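# Free jammed laminator pouch and lay it flat on table

## Task

Pull the stuck laminating pouch out of the laminator and leave it lying flat, entirely on the table top, with none of it resting on or tucked beneath the laminator and with a good gap between it and the laminator's power cord. The rollers are locked and only turn while the RELEASE key is kept pressed. At the end the laminator has to stand upright and sit fully on the table, the grippers must have released everything and moved away, and nothing may count as done if it stays in place only because the robot is holding it.

## Robot and tools

ROBOT. Two six-joint arms, left_arm and right_arm, each ending in a two-finger parallel gripper with a wrist camera. They are mounted on opposite sides of the table: left_arm's base sits at (+0.057, +0.466, +0.117) m on the +y side, right_arm's at (+0.076, -0.438, +0.140) m on the -y side. The names are labels only and do not match image sides. Joint ranges in rad, base to hand: waist -3.054..3.054, shoulder 0..3.142, elbow 0..2.356, wrist pitch -1.571..1.571, wrist yaw -1.571..1.571, wrist roll -3.142..3.142.

FRAMES. Every pose uses one shared scene frame: origin at the table's centre, +z upward, table surface at z = +0.020 m. In a gripper's own frame the fingers extend along +x and close along y. The reported end_effector_position is the point midway between the finger pads, roughly 3-4 cm short of the fingertips. Printed hand positions may be a bit off, more so when an arm is stretched far.

ROW FORMAT. Any command that moves the arms is a row of 16 plain numbers covering both arms, even if only one should move: left_arm x, y, z, qw, qx, qy, qz, opening, then right_arm in the same order. x, y, z are an absolute target position in metres and qw..qz an absolute orientation quaternion (w first), both in the scene frame; these are poses, not offsets. Opening is a unitless number from -1 to 1: +1 is fully open (0.088 m), empty fingers touch near -0.80, and values below that close no further. A full close needs about 0.5 s. To hold an arm still, repeat its last reported pose and the opening it should keep; to keep an orientation, resend the same quaternion every time rather than copying a drifted reading. A target lying more than 0.6 m from that arm's last reported position along any gripper axis gets the whole call refused. Each control step, the commanded pose is clipped to at most 70 mm and 16 degrees away from the measured one, and position wins over orientation when both cannot be met.

TOOLS.
execute_actions: argument actions is a list with zero or one item. Empty list: just report the state. An item with rows (1 to 15 rows, 16 numbers each) and optional steps (1 to 15, default 15, each step 1/30 s) plays one row per step, repeating the last row if rows run out. An item with only steps (up to 300) is a wait counted from the previous result, including thinking time. Optional pictures (boolean) toggles camera images.
move: target is one 16-number row as above; speed is the top path speed in m/s, 0.002 to 0.5, default 0.25 (rotation up to twice that in rad/s). Both grippers travel in straight lines that finish together, lasting 0.5 to 10 s and cut off at 10 s. Openings are applied at the start. Paths ignore obstacles and the other arm, grippers can trail or overshoot. The result adds a move: line giving the ending (done, off_target, moving, held, fault), any limits (paced = pose was clipped, held = some steps were blocked, after which the arm may jump ahead fast) and each gripper's remaining distance.
wait: seconds from 0 to 10; the robot gets nothing new.
zoom_image: camera is cam_left_wrist or cam_right_wrist (both 504x504); region is [x0, y0, x1, y1] in pixels from the top-left, no larger than 504 by 504.
read_manual: optional section, only "licences"; returns licence text, no motion.
finished_scene: scene is the integer number of the current scene; it ends that scene for good and reports whether the goal was met.

RESULTS. Each result has a state line per arm with pose and linear/angular velocity. grip_measured is the finger opening on the command scale; the final joint value is the opening in metres. Readings may be off by about 1 mm. To grasp, command an opening well under grip_measured; a bigger gap squeezes harder (about 34 N per pad max). A "pose unreachable" line names an arm whose command the clearance check altered or blocked; HELD marks steps where that happened. A Hand target line shows what pose the controller is chasing. After an action, an arm only finishes its last clipped step, so check the reported pose and send the rest. Friction can leave a gripper short or tilted, and tiny moves may not happen; check and correct. The simulation keeps running while replies are written.

FAULTS AND CARE. If contact torque hits a joint's load limit (N m: waist 17.4, shoulder 21.6, elbow 21.5, wrist pitch 5.67, wrist yaw 5.65, wrist roll 5.3, carried weight included) that arm freezes for 10 s. Long holding heats motors: MOTOR HOT appears from 50 °C; at 95 °C an OVER-TEMPERATURE FAULT stops the arm and may cut its power. Do not let the arms collide or press each other (mounts count), do not knock anything off the table, and avoid drops, slips, fast impacts and heavy pushing; faster moves and targets set deeper past contact press harder.

TASK HINTS. One gripper should press and keep holding the RELEASE key while the other grips the pouch's exposed edge and pulls it out slowly, without tipping or dragging the laminator. Then set the pouch down flat away from the laminator and its cord, open both grippers, and lift them clear before calling finished_scene.

Each tool is called after "Emit:" as name([rows], argument=value, ...), one row to a line, values as JSON.

## Session

Emit:
execute_actions(actions=[])

Scene clock: 0.00 s of 5200.00 s.
left_arm: end_effector_position=(+0.0315, +0.2706, +0.4047) grip_measured=+0.834 end_effector_quat_wxyz=(+0.590, +0.491, -0.060, -0.638) end_effector_velocity=(+0.002, +0.002, -0.004) end_effector_angular_velocity=(+0.020, -0.026, -0.001) | right_arm: end_effector_position=(-0.0554, -0.2656, +0.1731) grip_measured=+0.824 end_effector_quat_wxyz=(-0.026, -0.332, +0.744, +0.579) end_effector_velocity=(-0.000, -0.002, +0.004) end_effector_angular_velocity=(-0.039, -0.009, -0.016)
Joint positions: left_arm=[-0.224  0.757  1.078 -1.101 -0.662  0.363  0.08 ] | right_arm=[ 0.1    2.121  0.939 -1.333 -0.94  -0.685  0.079]
Joint velocities: left_arm=[-0.002  0.002 -0.002 -0.022 -0.007  0.007 -0.   ] | right_arm=[-0.002 -0.002 -0.002 -0.022 -0.007  0.022 -0.   ]
Motor temperatures (°C, as the motors report them): left_arm=[24 23 20 22 24 21] | right_arm=[21 22 22 22 20 24]
Heat: left arm: hottest waist 24 °C (+0.0 °C/min); right arm: hottest wrist roll 24 °C (+0.0 °C/min).
Hand target (left_arm): +0.032, +0.271, +0.405; +0.590, +0.491, -0.060, -0.638
Hand target (right_arm): -0.055, -0.266, +0.173; -0.026, -0.332, +0.744, +0.579

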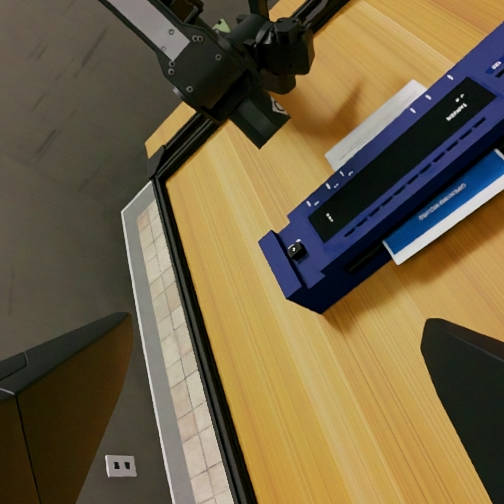

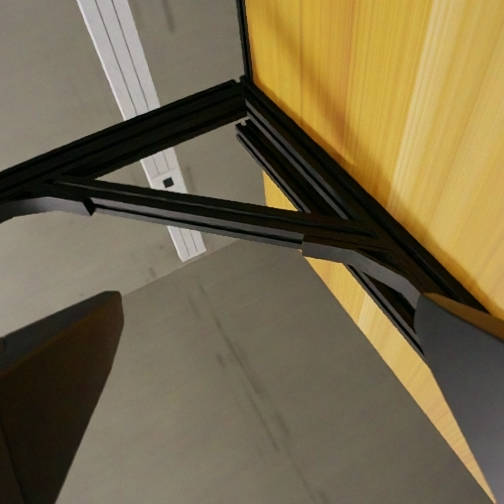

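Emit:
move(target=[0.03,0.2,0.45,0.612,0.354,0.354,-0.612,1,-0.03,-0.24,0.3,-0.026,-0.332,0.744,0.579,1])

Emit:
move(target=[0.03,0.2,0.45,0.612,0.354,0.354,-0.612,1,0.03,-0.2,0.45,0.612,-0.354,0.354,0.612,1], speed=0.4)

Scene clock: 8.80 s of 5200.00 s.
left_arm: end_effector_position=(+0.0309, +0.2027, +0.4489) grip_measured=+0.997 end_effector_quat_wxyz=(+0.610, +0.358, +0.352, -0.613) end_effector_velocity=(+0.001, +0.003, +0.004) end_effector_angular_velocity=(+0.002, -0.003, +0.008) | right_arm: end_effector_position=(-0.0308, -0.2405, +0.2979) grip_measured=+0.988 end_effector_quat_wxyz=(+0.122, -0.284, +0.719, +0.623) end_effector_velocity=(-0.000, -0.002, +0.002) end_effector_angular_velocity=(-0.020, +0.001, -0.018)
Joint positions: left_arm=[ 0.256  1.351  1.8   -1.504 -0.068 -0.109  0.088] | right_arm=[-0.02   1.602  1.075 -1.566 -0.914 -0.399  0.087]
Joint velocities: left_arm=[-0.002  0.002  0.022 -0.022 -0.007 -0.007 -0.   ] | right_arm=[-0.002 -0.012 -0.007 -0.007 -0.007  0.022  0.   ]
Motor temperatures (°C, as the motors report them): left_arm=[24 23 21 23 24 21] | right_arm=[21 23 23 23 20 24]
Heat: left arm: hottest waist 24 °C (+0.0 °C/min); right arm: hottest wrist roll 24 °C (+0.0 °C/min).
Hand target (left_arm): +0.030, +0.201, +0.450; +0.610, +0.354, +0.356, -0.613
Hand target (right_arm): -0.030, -0.240, +0.301; +0.125, -0.280, +0.717, +0.626
Off the commanded pose (left_arm): 0.003 m, 1 deg.
Off the commanded pose (right_arm): 0.002 m, 19 deg; orientation clipped at the last step of the last action.
joint sent to its limit (right arm) — the command would take joint 4 (wrist pitch) past its lower limit, so that joint was sent only as far as its limit.
After step 90, 3.63 s passed at rest.
move: off_target (right_arm); limits=paced

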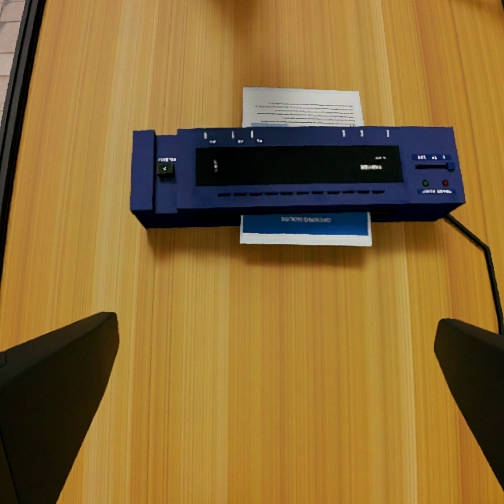

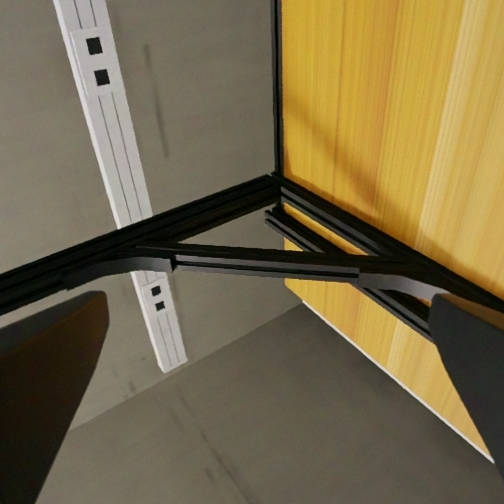

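Scene clock: 10.87 s of 5200.00 s.
left_arm: end_effector_position=(+0.0310, +0.2027, +0.4489) grip_measured=+0.997 end_effector_quat_wxyz=(+0.611, +0.356, +0.353, -0.612) end_effector_velocity=(+0.003, -0.001, +0.001) end_effector_angular_velocity=(-0.010, -0.014, +0.015) | right_arm: end_effector_position=(+0.0290, -0.2000, +0.4483) grip_measured=+0.988 end_effector_quat_wxyz=(+0.609, -0.354, +0.357, +0.614) end_effector_velocity=(-0.002, +0.002, +0.005) end_effector_angular_velocity=(+0.029, +0.011, +0.012)
Joint positions: left_arm=[ 0.256  1.352  1.801 -1.505 -0.068 -0.114  0.088] | right_arm=[ 0.317  1.229  1.606 -1.445  0.127  0.241  0.087]
Joint velocities: left_arm=[-0.002 -0.002 -0.002  0.007 -0.022 -0.007 -0.   ] | right_arm=[ 0.002 -0.007  0.002  0.022 -0.007 -0.007 -0.   ]
Motor temperatures (°C, as the motors report them): left_arm=[24 23 22 23 24 21] | right_arm=[21 23 23 23 20 24]
Heat: left arm: hottest waist 24 °C (+0.0 °C/min); right arm: hottest wrist roll 24 °C (+0.0 °C/min).
Hand target (left_arm): +0.030, +0.200, +0.450; +0.612, +0.354, +0.354, -0.612
Hand target (right_arm): +0.029, -0.200, +0.451; +0.611, -0.351, +0.355, +0.615
Off the commanded pose (left_arm): 0.003 m, 0 deg.
Off the commanded pose (right_arm): 0.002 m, 1 deg.
move: done

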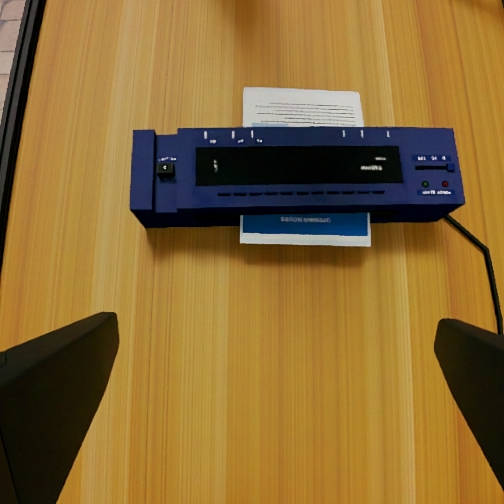

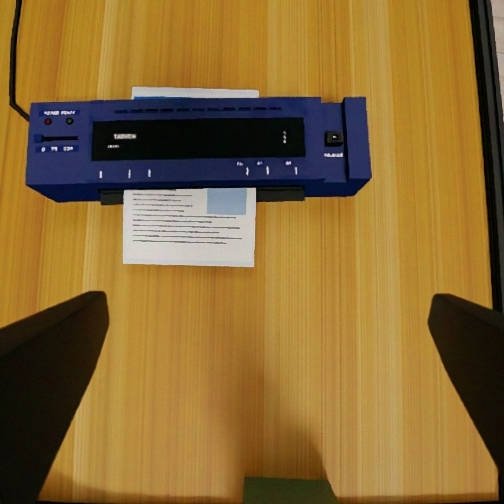

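Emit:
move(target=[0.12,0.1,0.25,0.5,0.5,0.5,-0.5,1,-0.04,-0.2,0.14,0.683,-0.183,0.183,0.683,1], speed=0.3)

Scene clock: 24.13 s of 5200.00 s.
left_arm: end_effector_position=(+0.1181, +0.1043, +0.2528) grip_measured=+0.997 end_effector_quat_wxyz=(+0.498, +0.497, +0.502, -0.503) end_effector_velocity=(+0.000, +0.000, -0.001) end_effector_angular_velocity=(-0.001, -0.008, +0.005) | right_arm: end_effector_position=(-0.0431, -0.1984, +0.1424) grip_measured=+0.988 end_effector_quat_wxyz=(+0.681, -0.175, +0.188, +0.686) end_effector_velocity=(-0.001, +0.001, +0.000) end_effector_angular_velocity=(+0.011, +0.026, -0.000)
Joint positions: left_arm=[ 0.564  1.937  1.713 -1.345  0.01   0.173  0.088] | right_arm=[0.867 1.69  0.106 0.891 0.683 0.504 0.087]
Joint velocities: left_arm=[-0.002 -0.002 -0.007  0.007 -0.007 -0.007 -0.   ] | right_arm=[-0.002  0.022 -0.007  0.051 -0.007  0.007 -0.   ]
Motor temperatures (°C, as the motors report them): left_arm=[24 24 23 24 24 22] | right_arm=[21 23 25 24 20 24]
Heat: left arm: hottest waist 24 °C (+0.0 °C/min); right arm: hottest elbow 25 °C (+2.5 °C/min).
Hand target (left_arm): +0.120, +0.102, +0.251; +0.497, +0.501, +0.500, -0.502
Hand target (right_arm): -0.041, -0.201, +0.139; +0.681, -0.183, +0.184, +0.684
Off the commanded pose (left_arm): 0.005 m, 1 deg.
Off the commanded pose (right_arm): 0.004 m, 1 deg.
After step 90, 8.37 s passed at rest.
move: done

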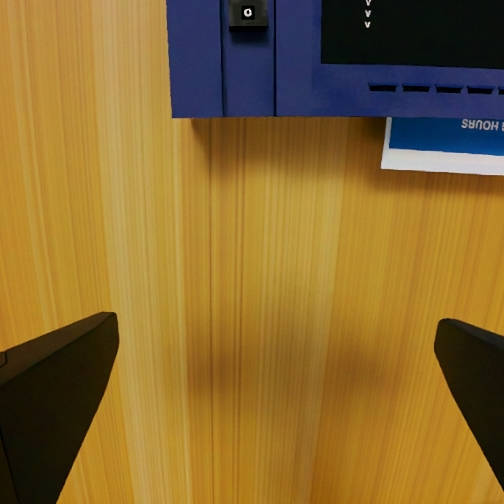

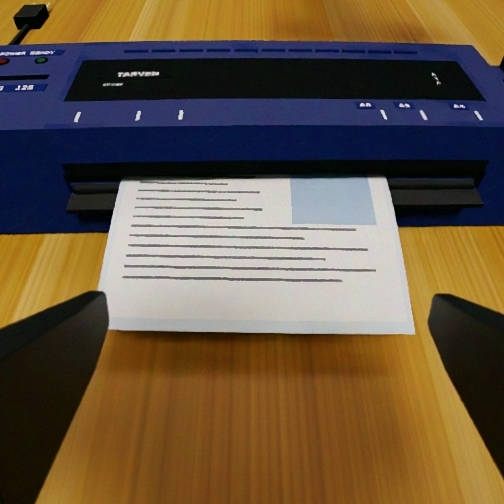

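Emit:
move(target=[0.13,0.03,0.2,0.5,0.5,0.5,-0.5,-1,0.13,-0.2,0.075,0.257,-0.126,0.034,0.957,1], speed=0.3)

Scene clock: 37.20 s of 5200.00 s.
left_arm: end_effector_position=(+0.1304, +0.0321, +0.2044) grip_measured=-0.798 end_effector_quat_wxyz=(+0.501, +0.497, +0.498, -0.504) end_effector_velocity=(-0.000, +0.002, +0.000) end_effector_angular_velocity=(+0.008, -0.006, +0.005) | right_arm: end_effector_position=(+0.1358, -0.1981, +0.0770) grip_measured=+0.988 end_effector_quat_wxyz=(+0.265, -0.132, +0.030, +0.955) end_effector_velocity=(+0.000, -0.001, +0.001) end_effector_angular_velocity=(+0.005, +0.002, +0.013)
Joint positions: left_arm=[ 0.562  2.252  2.001 -1.311  0.006  0.173  0.   ] | right_arm=[-0.798  2.475  0.938 -0.842 -1.172 -2.434  0.087]
Joint velocities: left_arm=[-0.002 -0.002 -0.002 -0.007 -0.007 -0.007  0.   ] | right_arm=[-0.002  0.007  0.012 -0.037  0.007 -0.037  0.   ]
Motor temperatures (°C, as the motors report them): left_arm=[24 26 25 24 24 22] | right_arm=[21 23 24 25 20 24]
Heat: left arm: hottest shoulder 26 °C (+3.2 °C/min); right arm: hottest wrist pitch 25 °C (+1.6 °C/min).
Hand target (left_arm): +0.131, +0.030, +0.200; +0.500, +0.500, +0.500, -0.500
Hand target (right_arm): +0.133, -0.200, +0.074; +0.260, -0.130, +0.034, +0.956
Off the commanded pose (left_arm): 0.005 m, 1 deg.
Off the commanded pose (right_arm): 0.006 m, 1 deg.
After step 90, 7.27 s passed at rest.
move: done; limits=paced

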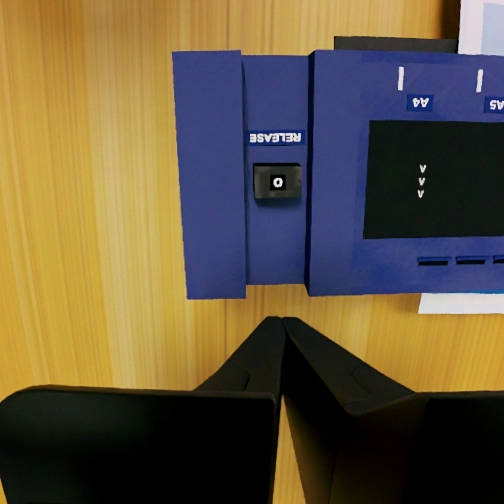

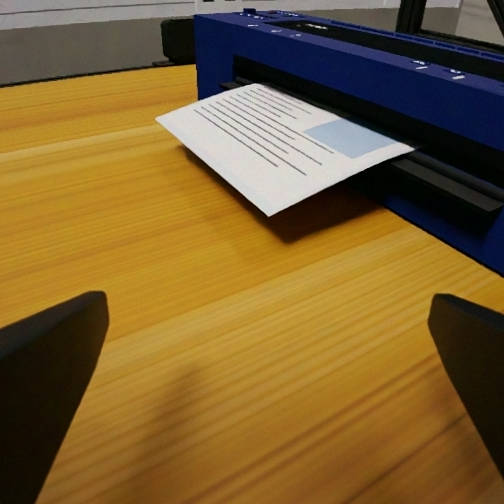

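Emit:
move(target=[0.128,0.008,0.165,0.5,0.5,0.5,-0.5,-1,0.0,-0.22,0.2,0.561,-0.43,0.43,0.561,-0.2], speed=0.4)

Emit:
move(target=[0.128,0.008,0.165,0.5,0.5,0.5,-0.5,-1,-0.07,-0.185,0.085,0.288,-0.646,-0.288,0.646,0.2], speed=0.3)

Scene clock: 71.63 s of 5200.00 s.
left_arm: end_effector_position=(+0.1279, +0.0106, +0.1702) grip_measured=-0.798 end_effector_quat_wxyz=(+0.499, +0.498, +0.499, -0.504) end_effector_velocity=(-0.003, +0.002, +0.000) end_effector_angular_velocity=(+0.008, -0.006, +0.000) | right_arm: end_effector_position=(-0.0022, -0.2204, +0.2024) grip_measured=-0.200 end_effector_quat_wxyz=(+0.561, -0.425, +0.430, +0.565) end_effector_velocity=(+0.001, -0.001, -0.000) end_effector_angular_velocity=(-0.004, -0.007, -0.006)
Joint positions: left_arm=[ 0.549  2.366  2.06  -1.26   0.006  0.161  0.   ] | right_arm=[ 0.452  1.253  0.684 -0.748  0.098  0.399  0.029]
Joint velocities: left_arm=[-0.007 -0.002 -0.002 -0.007 -0.007 -0.007  0.   ] | right_arm=[ 0.002  0.002  0.002 -0.007  0.007  0.007 -0.   ]
Motor temperatures (°C, as the motors report them): left_arm=[24 32 27 23 24 22] | right_arm=[21 25 23 25 20 24]
Heat: left arm: hottest shoulder 32 °C (+8.0 °C/min); right arm: hottest shoulder 25 °C (+1.0 °C/min).
Hand target (left_arm): +0.128, +0.008, +0.165; +0.500, +0.500, +0.500, -0.500
Hand target (right_arm): -0.003, -0.220, +0.202; +0.561, -0.428, +0.431, +0.563
Off the commanded pose (left_arm): 0.006 m, 0 deg.
Off the commanded pose (right_arm): 0.003 m, 1 deg.
After step 90, 29.07 s passed at rest.
move: done

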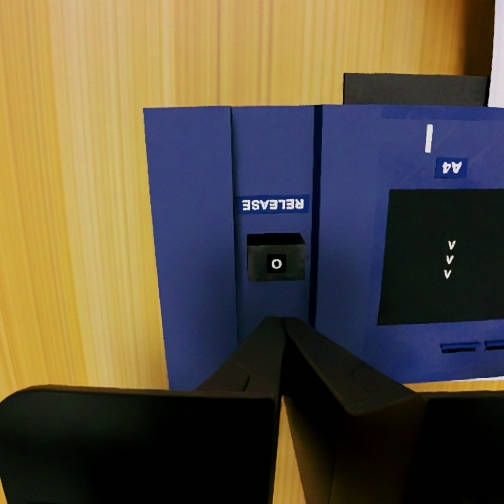

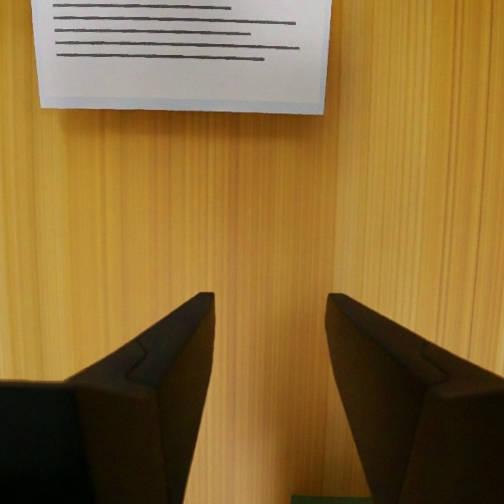

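Scene clock: 74.90 s of 5200.00 s.
left_arm: end_effector_position=(+0.1279, +0.0106, +0.1702) grip_measured=-0.798 end_effector_quat_wxyz=(+0.499, +0.498, +0.499, -0.504) end_effector_velocity=(-0.001, +0.005, +0.000) end_effector_angular_velocity=(+0.023, -0.004, -0.010) | right_arm: end_effector_position=(-0.0730, -0.1825, +0.0882) grip_measured=+0.200 end_effector_quat_wxyz=(+0.295, -0.638, -0.288, +0.650) end_effector_velocity=(-0.002, +0.001, +0.001) end_effector_angular_velocity=(+0.008, -0.000, +0.017)
Joint positions: left_arm=[ 0.549  2.366  2.06  -1.26   0.006  0.161  0.   ] | right_arm=[ 0.845  1.953  0.319  0.738  0.562 -0.958  0.049]
Joint velocities: left_arm=[-0.002 -0.002 -0.002 -0.022 -0.007  0.007  0.   ] | right_arm=[-0.002  0.002 -0.002  0.022 -0.007 -0.022 -0.   ]
Motor temperatures (°C, as the motors report them): left_arm=[24 33 27 23 24 22] | right_arm=[21 25 24 25 20 24]
Heat: left arm: hottest shoulder 33 °C (+9.1 °C/min); right arm: hottest shoulder 25 °C (+1.0 °C/min).
Hand target (left_arm): +0.128, +0.008, +0.165; +0.500, +0.500, +0.500, -0.500
Hand target (right_arm): -0.071, -0.186, +0.084; -0.287, +0.644, +0.288, -0.648
Off the commanded pose (left_arm): 0.006 m, 0 deg.
Off the commanded pose (right_arm): 0.005 m, 1 deg.
move: done

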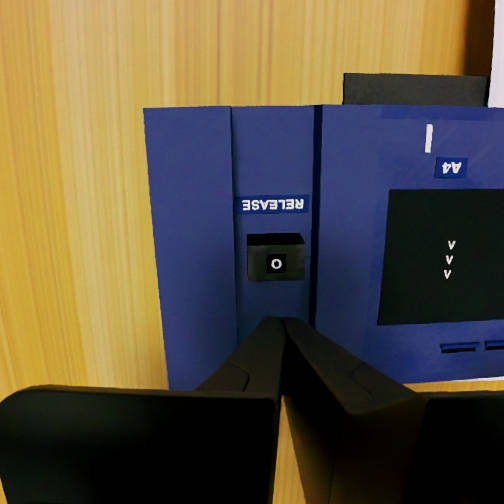

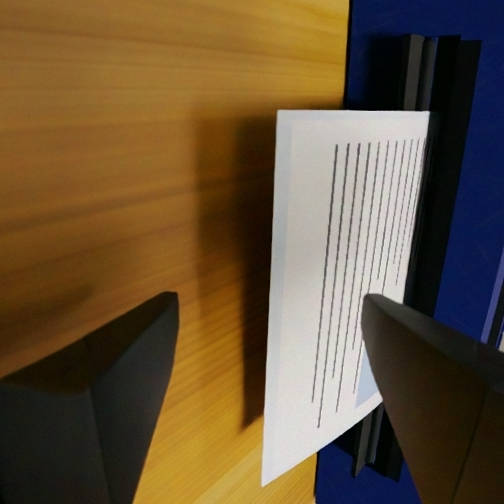

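Emit:
move(target=[0.128,0.007,0.14,0.5,0.5,0.5,-0.5,-1,-0.07,-0.155,0.067,0.288,-0.646,-0.288,0.646,0.2], speed=0.1)

Emit:
move(target=[0.128,0.007,0.13,0.5,0.5,0.5,-0.5,-1,-0.07,-0.125,0.067,0.288,-0.646,-0.288,0.646,0.2], speed=0.05)

Scene clock: 84.60 s of 5200.00 s.
left_arm: end_effector_position=(+0.1287, +0.0046, +0.1496) grip_measured=-0.798 end_effector_quat_wxyz=(+0.504, +0.494, +0.494, -0.507) end_effector_velocity=(-0.001, +0.003, -0.001) end_effector_angular_velocity=(+0.013, -0.005, +0.005) | right_arm: end_effector_position=(-0.0710, -0.1546, +0.0708) grip_measured=+0.200 end_effector_quat_wxyz=(+0.293, -0.642, -0.290, +0.646) end_effector_velocity=(+0.001, +0.000, -0.002) end_effector_angular_velocity=(-0.009, -0.006, +0.002)
Joint positions: left_arm=[ 0.549  2.387  2.015 -1.176  0.006  0.16   0.   ] | right_arm=[ 0.753  2.097  0.397  0.841  0.51  -1.047  0.049]
Joint velocities: left_arm=[-0.002 -0.002 -0.007 -0.007 -0.007 -0.007  0.   ] | right_arm=[-0.007  0.002  0.002 -0.007 -0.007 -0.007 -0.   ]
Motor temperatures (°C, as the motors report them): left_arm=[24 34 28 23 24 22] | right_arm=[21 25 23 26 20 24]
Heat: left arm: hottest shoulder 34 °C (+10.0 °C/min); right arm: hottest wrist pitch 26 °C (+1.0 °C/min).
Hand target (left_arm): +0.128, +0.007, +0.140; +0.500, +0.500, +0.500, -0.500
Hand target (right_arm): -0.070, -0.155, +0.067; -0.288, +0.646, +0.288, -0.646
Off the commanded pose (left_arm): 0.010 m, 1 deg.
Off the commanded pose (right_arm): 0.004 m, 1 deg.
After step 90, 5.87 s passed at rest.
move: off_target (left_arm)

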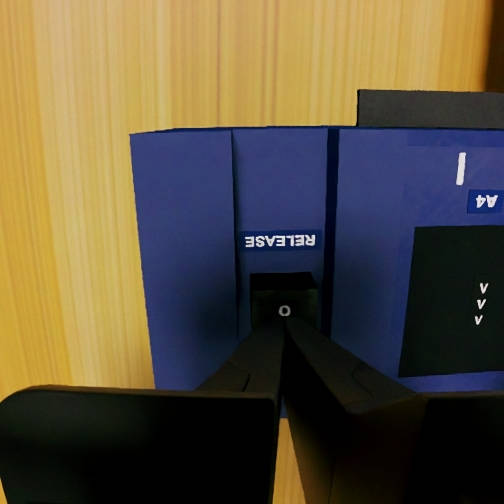

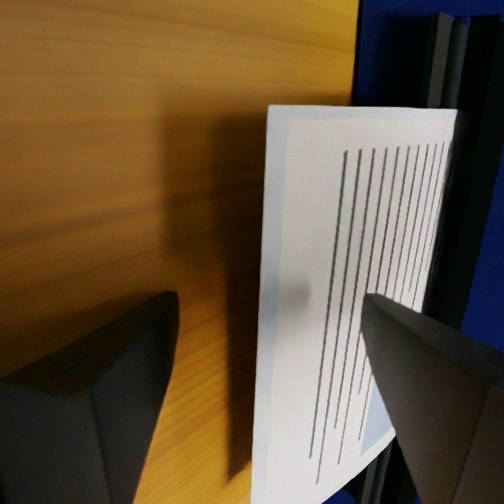

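Scene clock: 85.50 s of 5200.00 s.
left_arm: end_effector_position=(+0.1289, +0.0033, +0.1446) grip_measured=-0.798 end_effector_quat_wxyz=(+0.507, +0.493, +0.491, -0.509) end_effector_velocity=(+0.002, +0.002, +0.003) end_effector_angular_velocity=(+0.004, -0.006, +0.025) | right_arm: end_effector_position=(-0.0713, -0.1242, +0.0719) grip_measured=+0.200 end_effector_quat_wxyz=(+0.294, -0.641, -0.291, +0.646) end_effector_velocity=(+0.002, -0.003, -0.004) end_effector_angular_velocity=(-0.017, -0.022, +0.017)
Joint positions: left_arm=[ 0.549  2.387  1.994 -1.146  0.006  0.16   0.   ] | right_arm=[ 0.675  2.121  0.487  0.81   0.459 -1.114  0.049]
Joint velocities: left_arm=[ 0.002 -0.007 -0.002 -0.007 -0.007 -0.022  0.   ] | right_arm=[-0.002  0.007 -0.002 -0.007 -0.007 -0.022 -0.   ]
Motor temperatures (°C, as the motors report them): left_arm=[24 34 28 23 24 22] | right_arm=[21 25 23 26 20 24]
Heat: left arm: hottest shoulder 34 °C (+10.1 °C/min); right arm: hottest wrist pitch 26 °C (+1.0 °C/min).
Hand target (left_arm): +0.128, +0.007, +0.130; +0.500, +0.500, +0.500, -0.500
Hand target (right_arm): -0.070, -0.125, +0.067; -0.288, +0.646, +0.288, -0.646
Off the commanded pose (left_arm): 0.015 m, 2 deg.
Off the commanded pose (right_arm): 0.005 m, 1 deg.
move: off_target (left_arm)

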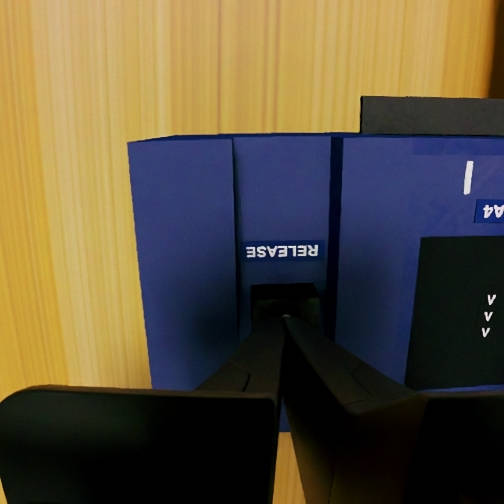

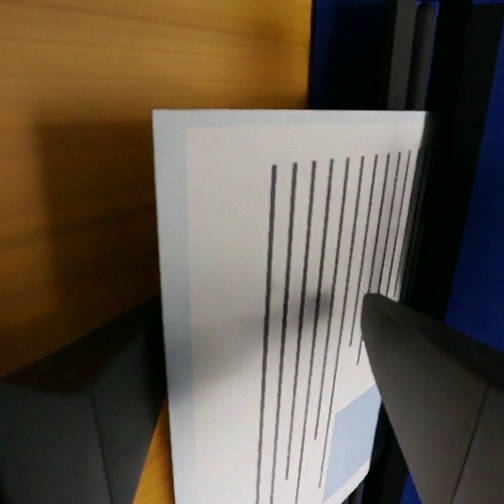

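Emit:
move(target=[0.128,0.007,0.124,0.5,0.5,0.5,-0.5,-1,-0.07,-0.112,0.07,0.288,-0.646,-0.288,0.646,0.0], speed=0.03)

Emit:
move(target=[0.128,0.007,0.124,0.5,0.5,0.5,-0.5,-1,-0.07,-0.112,0.078,0.288,-0.646,-0.288,0.646,-0.5], speed=0.03)

Scene clock: 89.93 s of 5200.00 s.
left_arm: end_effector_position=(+0.1290, +0.0028, +0.1399) grip_measured=-0.798 end_effector_quat_wxyz=(+0.508, +0.492, +0.490, -0.510) end_effector_velocity=(+0.007, +0.000, -0.002) end_effector_angular_velocity=(+0.003, -0.037, -0.004) | right_arm: end_effector_position=(-0.0714, -0.1130, +0.0720) grip_measured=+0.000 end_effector_quat_wxyz=(+0.289, -0.643, -0.288, +0.648) end_effector_velocity=(-0.000, +0.000, +0.002) end_effector_angular_velocity=(+0.009, -0.017, +0.012)
Joint positions: left_arm=[ 0.549  2.389  1.979 -1.125  0.006  0.16   0.   ] | right_arm=[ 0.645  2.123  0.527  0.772  0.43  -1.137  0.039]
Joint velocities: left_arm=[ 0.002  0.002 -0.002  0.007 -0.037  0.007  0.   ] | right_arm=[ 0.002 -0.002 -0.002  0.007  0.007 -0.022  0.   ]
Motor temperatures (°C, as the motors report them): left_arm=[24 34 27 23 24 22] | right_arm=[21 25 24 26 20 24]
Heat: left arm: hottest shoulder 34 °C (+9.0 °C/min); right arm: hottest wrist pitch 26 °C (+1.0 °C/min).
Hand target (left_arm): +0.128, +0.007, +0.124; +0.500, +0.500, +0.500, -0.500
Hand target (right_arm): -0.070, -0.112, +0.070; -0.288, +0.646, +0.288, -0.646
Off the commanded pose (left_arm): 0.017 m, 2 deg.
Off the commanded pose (right_arm): 0.003 m, 0 deg.
After step 90, 0.23 s passed at rest.
move: off_target (left_arm)

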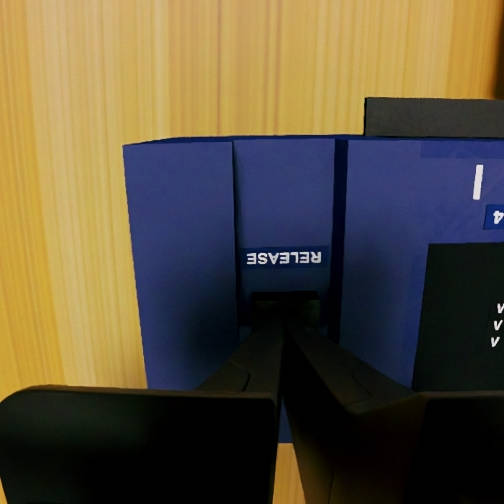

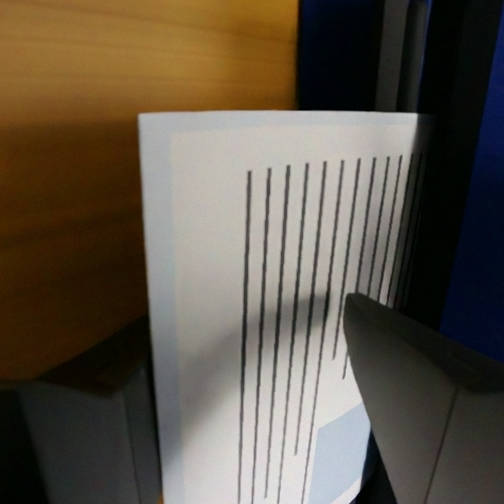

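Scene clock: 90.77 s of 5200.00 s.
left_arm: end_effector_position=(+0.1289, +0.0030, +0.1399) grip_measured=-0.798 end_effector_quat_wxyz=(+0.508, +0.492, +0.490, -0.510) end_effector_velocity=(+0.001, +0.005, +0.002) end_effector_angular_velocity=(+0.020, -0.019, -0.009) | right_arm: end_effector_position=(-0.0708, -0.1139, +0.0754) grip_measured=-0.499 end_effector_quat_wxyz=(+0.286, -0.646, -0.287, +0.647) end_effector_velocity=(+0.003, -0.004, -0.002) end_effector_angular_velocity=(-0.021, -0.013, +0.007)
Joint positions: left_arm=[ 0.549  2.389  1.979 -1.125  0.006  0.16   0.   ] | right_arm=[ 0.646  2.099  0.527  0.739  0.432 -1.137  0.015]
Joint velocities: left_arm=[-0.002 -0.007 -0.002 -0.022 -0.022  0.007  0.   ] | right_arm=[-0.002 -0.007 -0.007 -0.022 -0.007 -0.007 -0.   ]
Motor temperatures (°C, as the motors report them): left_arm=[24 34 27 23 24 22] | right_arm=[21 25 24 26 20 24]
Heat: left arm: hottest shoulder 34 °C (+9.1 °C/min); right arm: hottest wrist pitch 26 °C (+1.0 °C/min).
Hand target (left_arm): +0.128, +0.007, +0.124; +0.500, +0.500, +0.500, -0.500
Hand target (right_arm): -0.070, -0.112, +0.078; -0.288, +0.646, +0.288, -0.646
Off the commanded pose (left_arm): 0.016 m, 2 deg.
Off the commanded pose (right_arm): 0.003 m, 0 deg.
move: off_target (left_arm)

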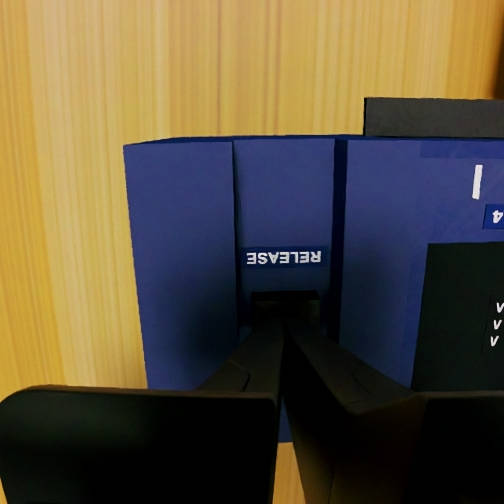

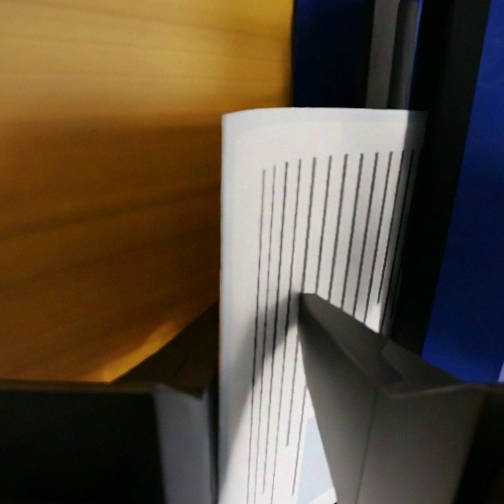

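Emit:
move(target=[0.128,0.007,0.118,0.5,0.5,0.5,-0.5,-1,-0.07,-0.112,0.086,0.288,-0.646,-0.288,0.646,-1], speed=0.03)

Emit:
move(target=[0.128,0.007,0.118,0.5,0.5,0.5,-0.5,-1,-0.07,-0.145,0.086,0.288,-0.646,-0.288,0.646,-1], speed=0.03)

Scene clock: 99.23 s of 5200.00 s.
left_arm: end_effector_position=(+0.1290, +0.0028, +0.1362) grip_measured=-0.798 end_effector_quat_wxyz=(+0.508, +0.491, +0.490, -0.510) end_effector_velocity=(+0.002, +0.002, +0.000) end_effector_angular_velocity=(+0.008, -0.006, +0.010) | right_arm: end_effector_position=(-0.0706, -0.1120, +0.0851) grip_measured=-0.802 end_effector_quat_wxyz=(+0.293, -0.644, -0.285, +0.647) end_effector_velocity=(-0.000, -0.000, +0.002) end_effector_angular_velocity=(-0.001, +0.000, +0.007)
Joint positions: left_arm=[ 0.549  2.391  1.966 -1.109  0.006  0.16   0.   ] | right_arm=[ 0.645  2.055  0.528  0.701  0.438 -1.127  0.   ]
Joint velocities: left_arm=[ 0.002 -0.002 -0.002 -0.007 -0.007 -0.007  0.   ] | right_arm=[-0.002 -0.012 -0.002 -0.007 -0.007 -0.007  0.   ]
Motor temperatures (°C, as the motors report them): left_arm=[24 34 27 23 24 22] | right_arm=[21 27 24 26 20 24]
Heat: left arm: hottest shoulder 34 °C (+7.1 °C/min); right arm: hottest shoulder 27 °C (+2.0 °C/min).
Hand target (left_arm): +0.128, +0.008, +0.119; +0.500, +0.500, +0.500, -0.500
Hand target (right_arm): -0.070, -0.112, +0.086; -0.288, +0.646, +0.288, -0.646
Off the commanded pose (left_arm): 0.019 m, 2 deg.
Off the commanded pose (right_arm): 0.001 m, 1 deg.
move: off_target (left_arm)

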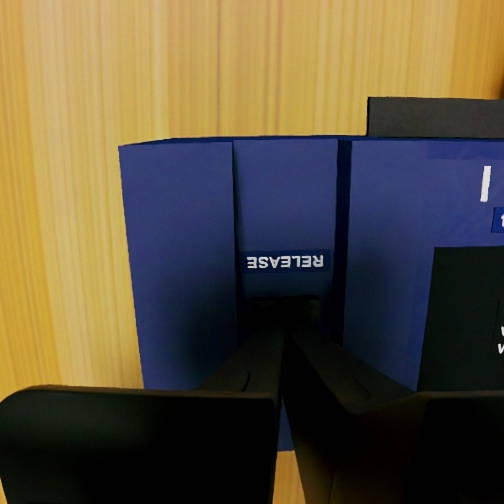

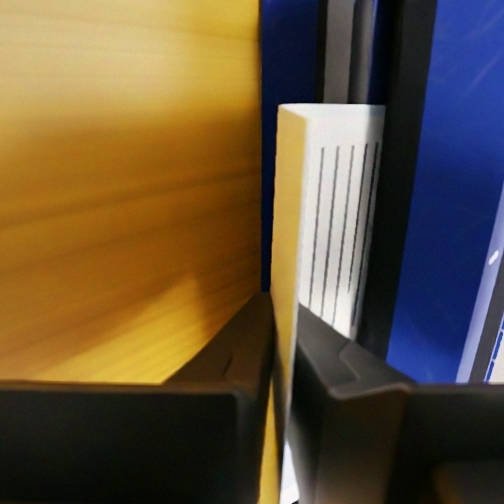

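Scene clock: 100.57 s of 5200.00 s.
left_arm: end_effector_position=(+0.1289, +0.0016, +0.1362) grip_measured=-0.798 end_effector_quat_wxyz=(+0.510, +0.491, +0.487, -0.511) end_effector_velocity=(+0.002, -0.000, -0.002) end_effector_angular_velocity=(+0.001, -0.022, +0.006) | right_arm: end_effector_position=(-0.0696, -0.1335, +0.0917) grip_measured=-0.803 end_effector_quat_wxyz=(+0.305, -0.641, -0.289, +0.643) end_effector_velocity=(+0.000, -0.003, -0.002) end_effector_angular_velocity=(-0.013, +0.002, +0.003)
Joint positions: left_arm=[ 0.547  2.391  1.966 -1.104  0.004  0.16   0.   ] | right_arm=[ 0.701  2.007  0.446  0.736  0.493 -1.081  0.   ]
Joint velocities: left_arm=[-0.002  0.002 -0.002  0.007 -0.022 -0.007  0.   ] | right_arm=[ 0.002 -0.002 -0.007 -0.007 -0.007  0.007  0.   ]
Motor temperatures (°C, as the motors report them): left_arm=[24 35 26 23 24 22] | right_arm=[21 27 24 26 20 24]
Heat: left arm: hottest shoulder 35 °C (+8.1 °C/min); right arm: hottest shoulder 27 °C (+2.0 °C/min).
Hand target (left_arm): +0.128, +0.007, +0.119; +0.500, +0.500, +0.500, -0.500
Hand target (right_arm): -0.070, -0.145, +0.086; -0.288, +0.646, +0.288, -0.646
Off the commanded pose (left_arm): 0.019 m, 2 deg.
Off the commanded pose (right_arm): 0.013 m, 2 deg.
move: off_target (left_arm, right_arm)

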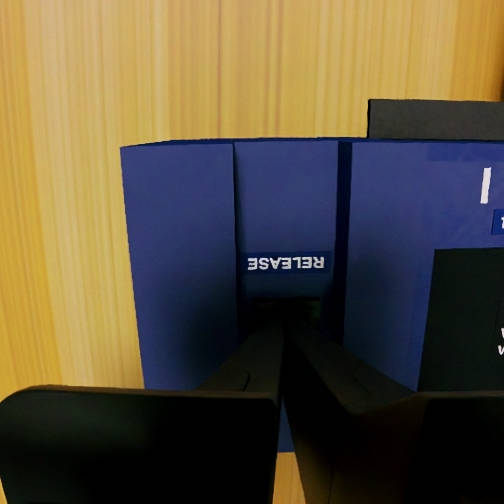

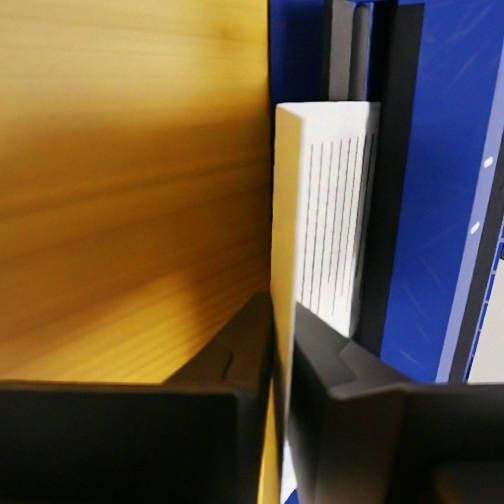

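Emit:
execute_actions([
  {"rows":[[0.128,0.007,0.116,0.5,0.5,0.5,-0.5,-1,-0.07,-0.145,0.085,0.288,-0.646,-0.288,0.646,-1],[0.128,0.007,0.114,0.5,0.5,0.5,-0.5,-1,-0.07,-0.146,0.085,0.288,-0.646,-0.288,0.646,-1],[0.128,0.007,0.112,0.5,0.5,0.5,-0.5,-1,-0.07,-0.147,0.084,0.288,-0.646,-0.288,0.646,-1],[0.128,0.007,0.11,0.5,0.5,0.5,-0.5,-1,-0.07,-0.149,0.084,0.288,-0.646,-0.288,0.646,-1],[0.128,0.007,0.11,0.5,0.5,0.5,-0.5,-1,-0.07,-0.151,0.083,0.288,-0.646,-0.288,0.646,-1],[0.128,0.007,0.11,0.5,0.5,0.5,-0.5,-1,-0.07,-0.153,0.083,0.288,-0.646,-0.288,0.646,-1],[0.128,0.007,0.11,0.5,0.5,0.5,-0.5,-1,-0.07,-0.155,0.082,0.288,-0.646,-0.288,0.646,-1],[0.128,0.007,0.11,0.5,0.5,0.5,-0.5,-1,-0.07,-0.157,0.082,0.288,-0.646,-0.288,0.646,-1],[0.128,0.007,0.11,0.5,0.5,0.5,-0.5,-1,-0.07,-0.159,0.082,0.288,-0.646,-0.288,0.646,-1],[0.128,0.007,0.11,0.5,0.5,0.5,-0.5,-1,-0.07,-0.161,0.082,0.288,-0.646,-0.288,0.646,-1],[0.128,0.007,0.11,0.5,0.5,0.5,-0.5,-1,-0.07,-0.163,0.082,0.288,-0.646,-0.288,0.646,-1],[0.128,0.007,0.11,0.5,0.5,0.5,-0.5,-1,-0.07,-0.165,0.082,0.288,-0.646,-0.288,0.646,-1]]},
])

Scene clock: 109.83 s of 5200.00 s.
left_arm: end_effector_position=(+0.1285, +0.0010, +0.1324) grip_measured=-0.798 end_effector_quat_wxyz=(+0.511, +0.491, +0.485, -0.511) end_effector_velocity=(-0.001, +0.006, -0.001) end_effector_angular_velocity=(+0.028, -0.003, +0.005) | right_arm: end_effector_position=(-0.0670, -0.1575, +0.0846) grip_measured=-0.803 end_effector_quat_wxyz=(+0.302, -0.645, -0.284, +0.642) end_effector_velocity=(+0.001, -0.006, -0.001) end_effector_angular_velocity=(+0.002, +0.011, -0.007)
Joint positions: left_arm=[ 0.546  2.392  1.953 -1.085  0.001  0.16   0.   ] | right_arm=[ 0.758  2.006  0.38   0.76   0.53  -1.025  0.   ]
Joint velocities: left_arm=[-0.002 -0.002 -0.007 -0.022 -0.007 -0.007  0.   ] | right_arm=[ 0.012  0.002 -0.022  0.022  0.007  0.022  0.   ]
Motor temperatures (°C, as the motors report them): left_arm=[24 34 26 23 24 22] | right_arm=[21 27 23 26 20 24]
Heat: left arm: hottest shoulder 34 °C (+5.0 °C/min); right arm: hottest shoulder 27 °C (+2.0 °C/min).
Hand target (left_arm): +0.128, +0.008, +0.111; +0.500, +0.500, +0.500, -0.500
Hand target (right_arm): -0.070, -0.165, +0.082; -0.288, +0.646, +0.287, -0.646
Off the commanded pose (left_arm): 0.023 m, 3 deg.
Off the commanded pose (right_arm): 0.008 m, 2 deg.
Steps of this call (steps 1 to 263: nothing new was sent; steps 264 to 278: all 15 steps of this action). Readings (end_effector_position):
264: left_arm (+0.1286, +0.0008, +0.1362) | right_arm (-0.0675, -0.1344, +0.0912)
265: left_arm (+0.1286, +0.0009, +0.1360) | right_arm (-0.0675, -0.1344, +0.0913)
267: left_arm (+0.1286, +0.0009, +0.1347) | right_arm (-0.0674, -0.1346, +0.0916)
271: left_arm (+0.1285, +0.0010, +0.1327) | right_arm (-0.0677, -0.1425, +0.0891)
278: the state above

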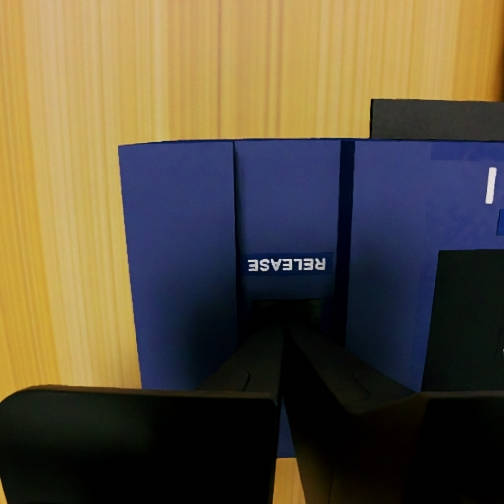

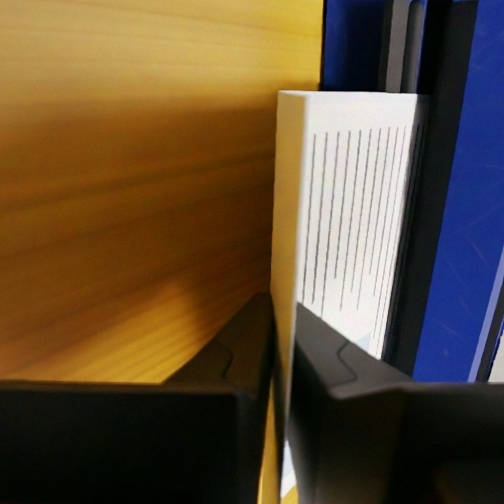

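Released now. Continue.

Emit:
execute_actions([
  {"rows":[[0.128,0.007,0.11,0.5,0.5,0.5,-0.5,-1,-0.07,-0.168,0.082,0.288,-0.646,-0.288,0.646,-1],[0.128,0.007,0.11,0.5,0.5,0.5,-0.5,-1,-0.07,-0.171,0.082,0.288,-0.646,-0.288,0.646,-1],[0.128,0.007,0.11,0.5,0.5,0.5,-0.5,-1,-0.07,-0.174,0.082,0.288,-0.646,-0.288,0.646,-1],[0.128,0.007,0.11,0.5,0.5,0.5,-0.5,-1,-0.07,-0.177,0.082,0.288,-0.646,-0.288,0.646,-1],[0.128,0.007,0.11,0.5,0.5,0.5,-0.5,-1,-0.07,-0.18,0.082,0.288,-0.646,-0.288,0.646,-1],[0.128,0.007,0.11,0.5,0.5,0.5,-0.5,-1,-0.07,-0.183,0.082,0.288,-0.646,-0.288,0.646,-1],[0.128,0.007,0.11,0.5,0.5,0.5,-0.5,-1,-0.07,-0.186,0.082,0.288,-0.646,-0.288,0.646,-1],[0.128,0.007,0.11,0.5,0.5,0.5,-0.5,-1,-0.07,-0.189,0.082,0.288,-0.646,-0.288,0.646,-1],[0.128,0.007,0.11,0.5,0.5,0.5,-0.5,-1,-0.07,-0.192,0.082,0.288,-0.646,-0.288,0.646,-1],[0.128,0.007,0.11,0.5,0.5,0.5,-0.5,-1,-0.07,-0.195,0.082,0.288,-0.646,-0.288,0.646,-1],[0.128,0.007,0.11,0.5,0.5,0.5,-0.5,-1,-0.07,-0.198,0.082,0.288,-0.646,-0.288,0.646,-1],[0.128,0.007,0.11,0.5,0.5,0.5,-0.5,-1,-0.07,-0.201,0.082,0.288,-0.646,-0.288,0.646,-1],[0.128,0.007,0.11,0.5,0.5,0.5,-0.5,-1,-0.07,-0.204,0.082,0.288,-0.646,-0.288,0.646,-1],[0.128,0.007,0.11,0.5,0.5,0.5,-0.5,-1,-0.07,-0.207,0.082,0.288,-0.646,-0.288,0.646,-1],[0.128,0.007,0.11,0.5,0.5,0.5,-0.5,-1,-0.07,-0.21,0.082,0.288,-0.646,-0.288,0.646,-1]]},
], pictures=false)

Emit:
execute_actions([
  {"rows":[[0.128,0.007,0.11,0.5,0.5,0.5,-0.5,-1,-0.07,-0.213,0.082,0.288,-0.646,-0.288,0.646,-1],[0.128,0.007,0.11,0.5,0.5,0.5,-0.5,-1,-0.07,-0.216,0.082,0.288,-0.646,-0.288,0.646,-1],[0.128,0.007,0.11,0.5,0.5,0.5,-0.5,-1,-0.07,-0.219,0.082,0.288,-0.646,-0.288,0.646,-1],[0.128,0.007,0.11,0.5,0.5,0.5,-0.5,-1,-0.07,-0.222,0.082,0.288,-0.646,-0.288,0.646,-1],[0.128,0.007,0.11,0.5,0.5,0.5,-0.5,-1,-0.07,-0.225,0.082,0.288,-0.646,-0.288,0.646,-1],[0.128,0.007,0.11,0.5,0.5,0.5,-0.5,-1,-0.07,-0.228,0.082,0.288,-0.646,-0.288,0.646,-1],[0.128,0.007,0.11,0.5,0.5,0.5,-0.5,-1,-0.07,-0.231,0.082,0.288,-0.646,-0.288,0.646,-1],[0.128,0.007,0.11,0.5,0.5,0.5,-0.5,-1,-0.07,-0.234,0.082,0.288,-0.646,-0.288,0.646,-1],[0.128,0.007,0.11,0.5,0.5,0.5,-0.5,-1,-0.07,-0.237,0.082,0.288,-0.646,-0.288,0.646,-1],[0.128,0.007,0.11,0.5,0.5,0.5,-0.5,-1,-0.07,-0.24,0.082,0.288,-0.646,-0.288,0.646,-1]]},
])

Scene clock: 127.27 s of 5200.00 s.
left_arm: end_effector_position=(+0.1283, -0.0005, +0.1324) grip_measured=-0.798 end_effector_quat_wxyz=(+0.513, +0.490, +0.483, -0.513) end_effector_velocity=(-0.002, -0.002, +0.001) end_effector_angular_velocity=(-0.006, -0.008, +0.000) | right_arm: end_effector_position=(-0.0651, -0.1944, +0.0834) grip_measured=-0.803 end_effector_quat_wxyz=(+0.304, -0.648, -0.282, +0.638) end_effector_velocity=(-0.006, -0.158, -0.054) end_effector_angular_velocity=(-0.264, -0.005, +0.147)
Joint positions: left_arm=[ 0.545  2.392  1.953 -1.078  0.002  0.16   0.   ] | right_arm=[ 0.883  1.972  0.287  0.748  0.618 -0.904  0.   ]
Joint velocities: left_arm=[-0.007 -0.002 -0.002  0.007 -0.007 -0.007  0.   ] | right_arm=[ 0.471 -0.022 -0.286 -0.183  0.037  0.462  0.   ]
Motor temperatures (°C, as the motors report them): left_arm=[24 34 25 24 24 22] | right_arm=[21 28 23 25 20 24]
Heat: left arm: hottest shoulder 34 °C (+3.0 °C/min); right arm: hottest shoulder 28 °C (+3.0 °C/min).
Hand target (left_arm): +0.128, +0.008, +0.111; +0.500, +0.500, +0.500, -0.500
Hand target (right_arm): -0.069, -0.209, +0.081; -0.287, +0.646, +0.288, -0.646
Off the commanded pose (left_arm): 0.024 m, 3 deg.
Off the commanded pose (right_arm): 0.016 m, 2 deg.
Steps of this call (steps 1 to 508: nothing new was sent; steps 509 to 523: all 15 steps of this action). Readings (end_effector_position):
509: left_arm (+0.1285, +0.0010, +0.1324) | right_arm (-0.0646, -0.1583, +0.0847)
510: left_arm (+0.1285, +0.0010, +0.1324) | right_arm (-0.0645, -0.1585, +0.0850)
512: left_arm (+0.1286, +0.0005, +0.1324) | right_arm (-0.0646, -0.1599, +0.0864)
516: left_arm (+0.1284, +0.0000, +0.1324) | right_arm (-0.0651, -0.1736, +0.0836)
523: the state above

Scene clock: 127.77 s of 5200.00 s.
left_arm: end_effector_position=(+0.1283, -0.0006, +0.1324) grip_measured=-0.798 end_effector_quat_wxyz=(+0.513, +0.490, +0.483, -0.513) end_effector_velocity=(-0.001, +0.005, +0.000) end_effector_angular_velocity=(+0.023, -0.004, -0.009) | right_arm: end_effector_position=(-0.0703, -0.2387, +0.0802) grip_measured=-0.804 end_effector_quat_wxyz=(+0.285, -0.647, -0.288, +0.646) end_effector_velocity=(+0.001, -0.014, +0.003) end_effector_angular_velocity=(-0.001, +0.004, -0.033)
Joint positions: left_arm=[ 0.545  2.392  1.953 -1.078  0.002  0.16   0.   ] | right_arm=[ 1.073  1.927  0.217  0.654  0.688 -0.732  0.   ]
Joint velocities: left_arm=[-0.002 -0.002 -0.002 -0.022 -0.007  0.007  0.   ] | right_arm=[ 0.076 -0.051 -0.002 -0.125  0.051  0.125  0.   ]
Motor temperatures (°C, as the motors report them): left_arm=[24 34 25 24 24 22] | right_arm=[21 28 23 25 20 24]
Heat: left arm: hottest shoulder 34 °C (+3.0 °C/min); right arm: hottest shoulder 28 °C (+3.0 °C/min).
Hand target (left_arm): +0.128, +0.008, +0.111; +0.500, +0.500, +0.500, -0.500
Hand target (right_arm): -0.070, -0.240, +0.082; -0.288, +0.646, +0.287, -0.646
Off the commanded pose (left_arm): 0.024 m, 3 deg.
Off the commanded pose (right_arm): 0.002 m, 0 deg.
Steps of this call (steps 1 to 15: all 15 steps of this action). Readings (end_effector_position):
1: left_arm (+0.1283, -0.0005, +0.1324) | right_arm (-0.0651, -0.1994, +0.0818)
2: left_arm (+0.1283, -0.0005, +0.1324) | right_arm (-0.0650, -0.2040, +0.0806)
4: left_arm (+0.1283, -0.0006, +0.1324) | right_arm (-0.0660, -0.2140, +0.0781)
8: left_arm (+0.1283, -0.0006, +0.1324) | right_arm (-0.0708, -0.2245, +0.0804)
15: the state above

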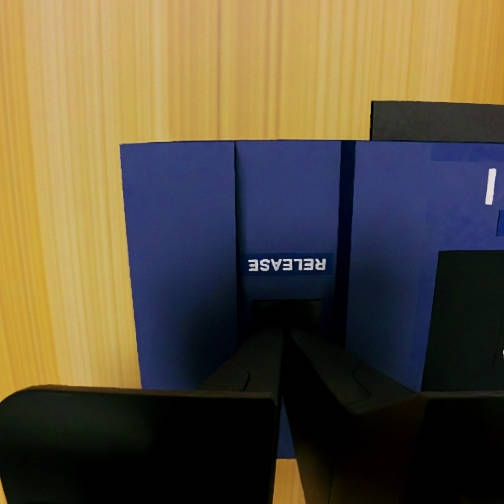

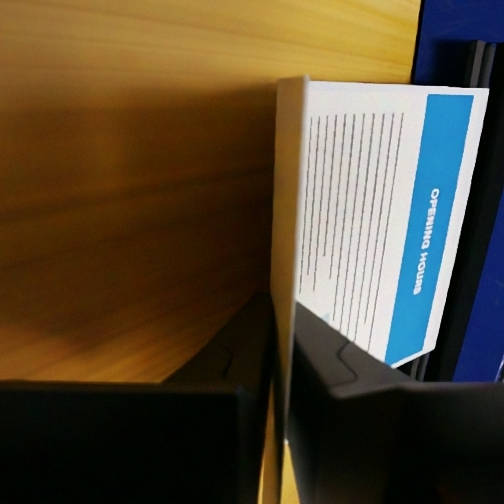

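Emit:
move(target=[0.128,0.02,0.2,0.5,0.5,0.5,-0.5,-1,-0.085,-0.285,0.078,0.288,-0.646,-0.288,0.646,-1], speed=0.08)

Emit:
move(target=[0.0,0.1,0.36,0.612,0.354,0.354,-0.612,1,-0.085,-0.29,0.06,0.25,-0.661,-0.25,0.661,-1], speed=0.2)

Scene clock: 132.87 s of 5200.00 s.
left_arm: end_effector_position=(+0.1262, +0.0223, +0.1884) grip_measured=-0.798 end_effector_quat_wxyz=(+0.490, +0.506, +0.508, -0.495) end_effector_velocity=(-0.002, -0.003, +0.002) end_effector_angular_velocity=(-0.013, +0.005, +0.005) | right_arm: end_effector_position=(-0.0824, -0.2859, +0.0759) grip_measured=-0.804 end_effector_quat_wxyz=(+0.284, -0.650, -0.287, +0.643) end_effector_velocity=(+0.003, -0.004, -0.003) end_effector_angular_velocity=(-0.028, -0.031, +0.013)
Joint positions: left_arm=[ 0.548  2.34   2.085 -1.345  0.002  0.16   0.   ] | right_arm=[ 1.363  1.917  0.259  0.341  0.802 -0.361  0.   ]
Joint velocities: left_arm=[-0.002 -0.002  0.002  0.007  0.007 -0.007  0.   ] | right_arm=[ 0.002 -0.002  0.002 -0.037 -0.022 -0.007  0.   ]
Motor temperatures (°C, as the motors report them): left_arm=[24 34 25 24 24 22] | right_arm=[21 28 23 25 20 24]
Heat: left arm: hottest shoulder 34 °C (+2.0 °C/min); right arm: hottest shoulder 28 °C (+3.0 °C/min).
Hand target (left_arm): +0.128, +0.020, +0.200; +0.500, +0.500, +0.500, -0.500
Hand target (right_arm): -0.085, -0.286, +0.078; -0.287, +0.646, +0.287, -0.646
Off the commanded pose (left_arm): 0.012 m, 2 deg.
Off the commanded pose (right_arm): 0.003 m, 1 deg.
move: off_target (left_arm)

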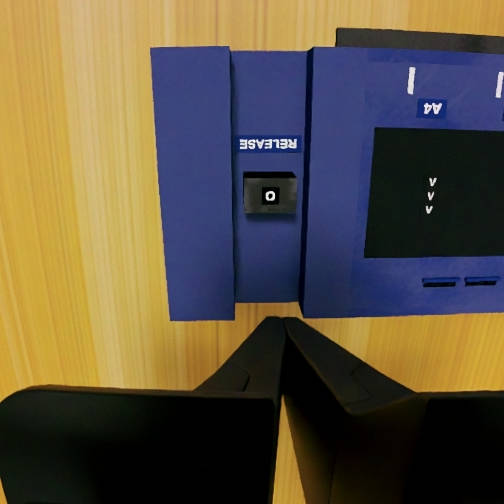

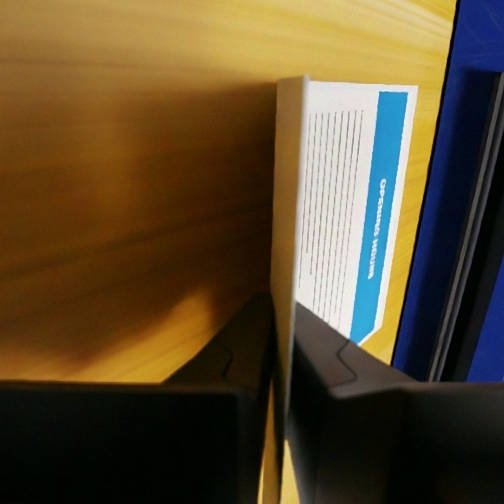

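Scene clock: 134.63 s of 5200.00 s.
left_arm: end_effector_position=(-0.0003, +0.0955, +0.3578) grip_measured=+0.997 end_effector_quat_wxyz=(+0.611, +0.356, +0.354, -0.612) end_effector_velocity=(+0.003, +0.006, -0.006) end_effector_angular_velocity=(+0.030, -0.009, +0.012) | right_arm: end_effector_position=(-0.0855, -0.2900, +0.0622) grip_measured=-0.804 end_effector_quat_wxyz=(+0.253, -0.659, -0.251, +0.663) end_effector_velocity=(+0.001, -0.001, +0.000) end_effector_angular_velocity=(-0.007, -0.005, +0.005)
Joint positions: left_arm=[ 0.201  1.587  1.599 -1.072 -0.095 -0.163  0.088] | right_arm=[ 1.325  1.943  0.272  0.353  0.692 -0.375  0.   ]
Joint velocities: left_arm=[ 0.002 -0.002 -0.012 -0.022 -0.007 -0.007  0.   ] | right_arm=[-0.002 -0.007 -0.002 -0.007 -0.007 -0.007  0.   ]
Motor temperatures (°C, as the motors report them): left_arm=[24 35 25 24 24 22] | right_arm=[21 28 23 25 20 24]
Heat: left arm: hottest shoulder 35 °C (+2.0 °C/min); right arm: hottest shoulder 28 °C (+3.0 °C/min).
Hand target (left_arm): +0.000, +0.098, +0.359; +0.615, +0.354, +0.353, -0.610
Hand target (right_arm): -0.085, -0.290, +0.060; -0.250, +0.662, +0.250, -0.661
Off the commanded pose (left_arm): 0.005 m, 0 deg.
Off the commanded pose (right_arm): 0.002 m, 1 deg.
move: done

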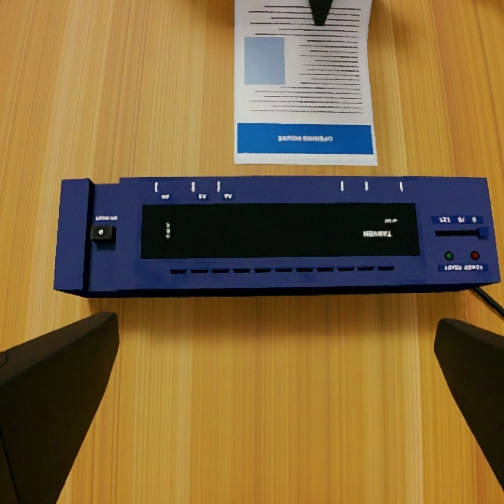

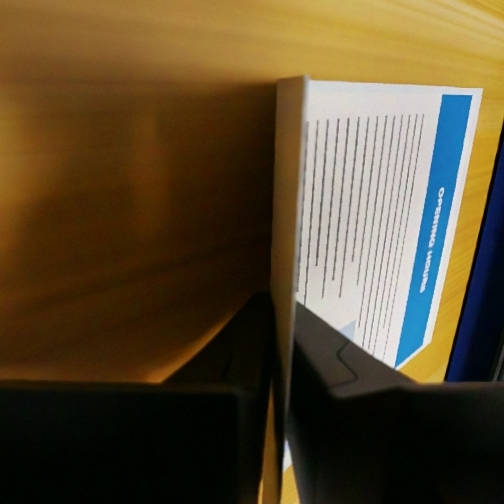

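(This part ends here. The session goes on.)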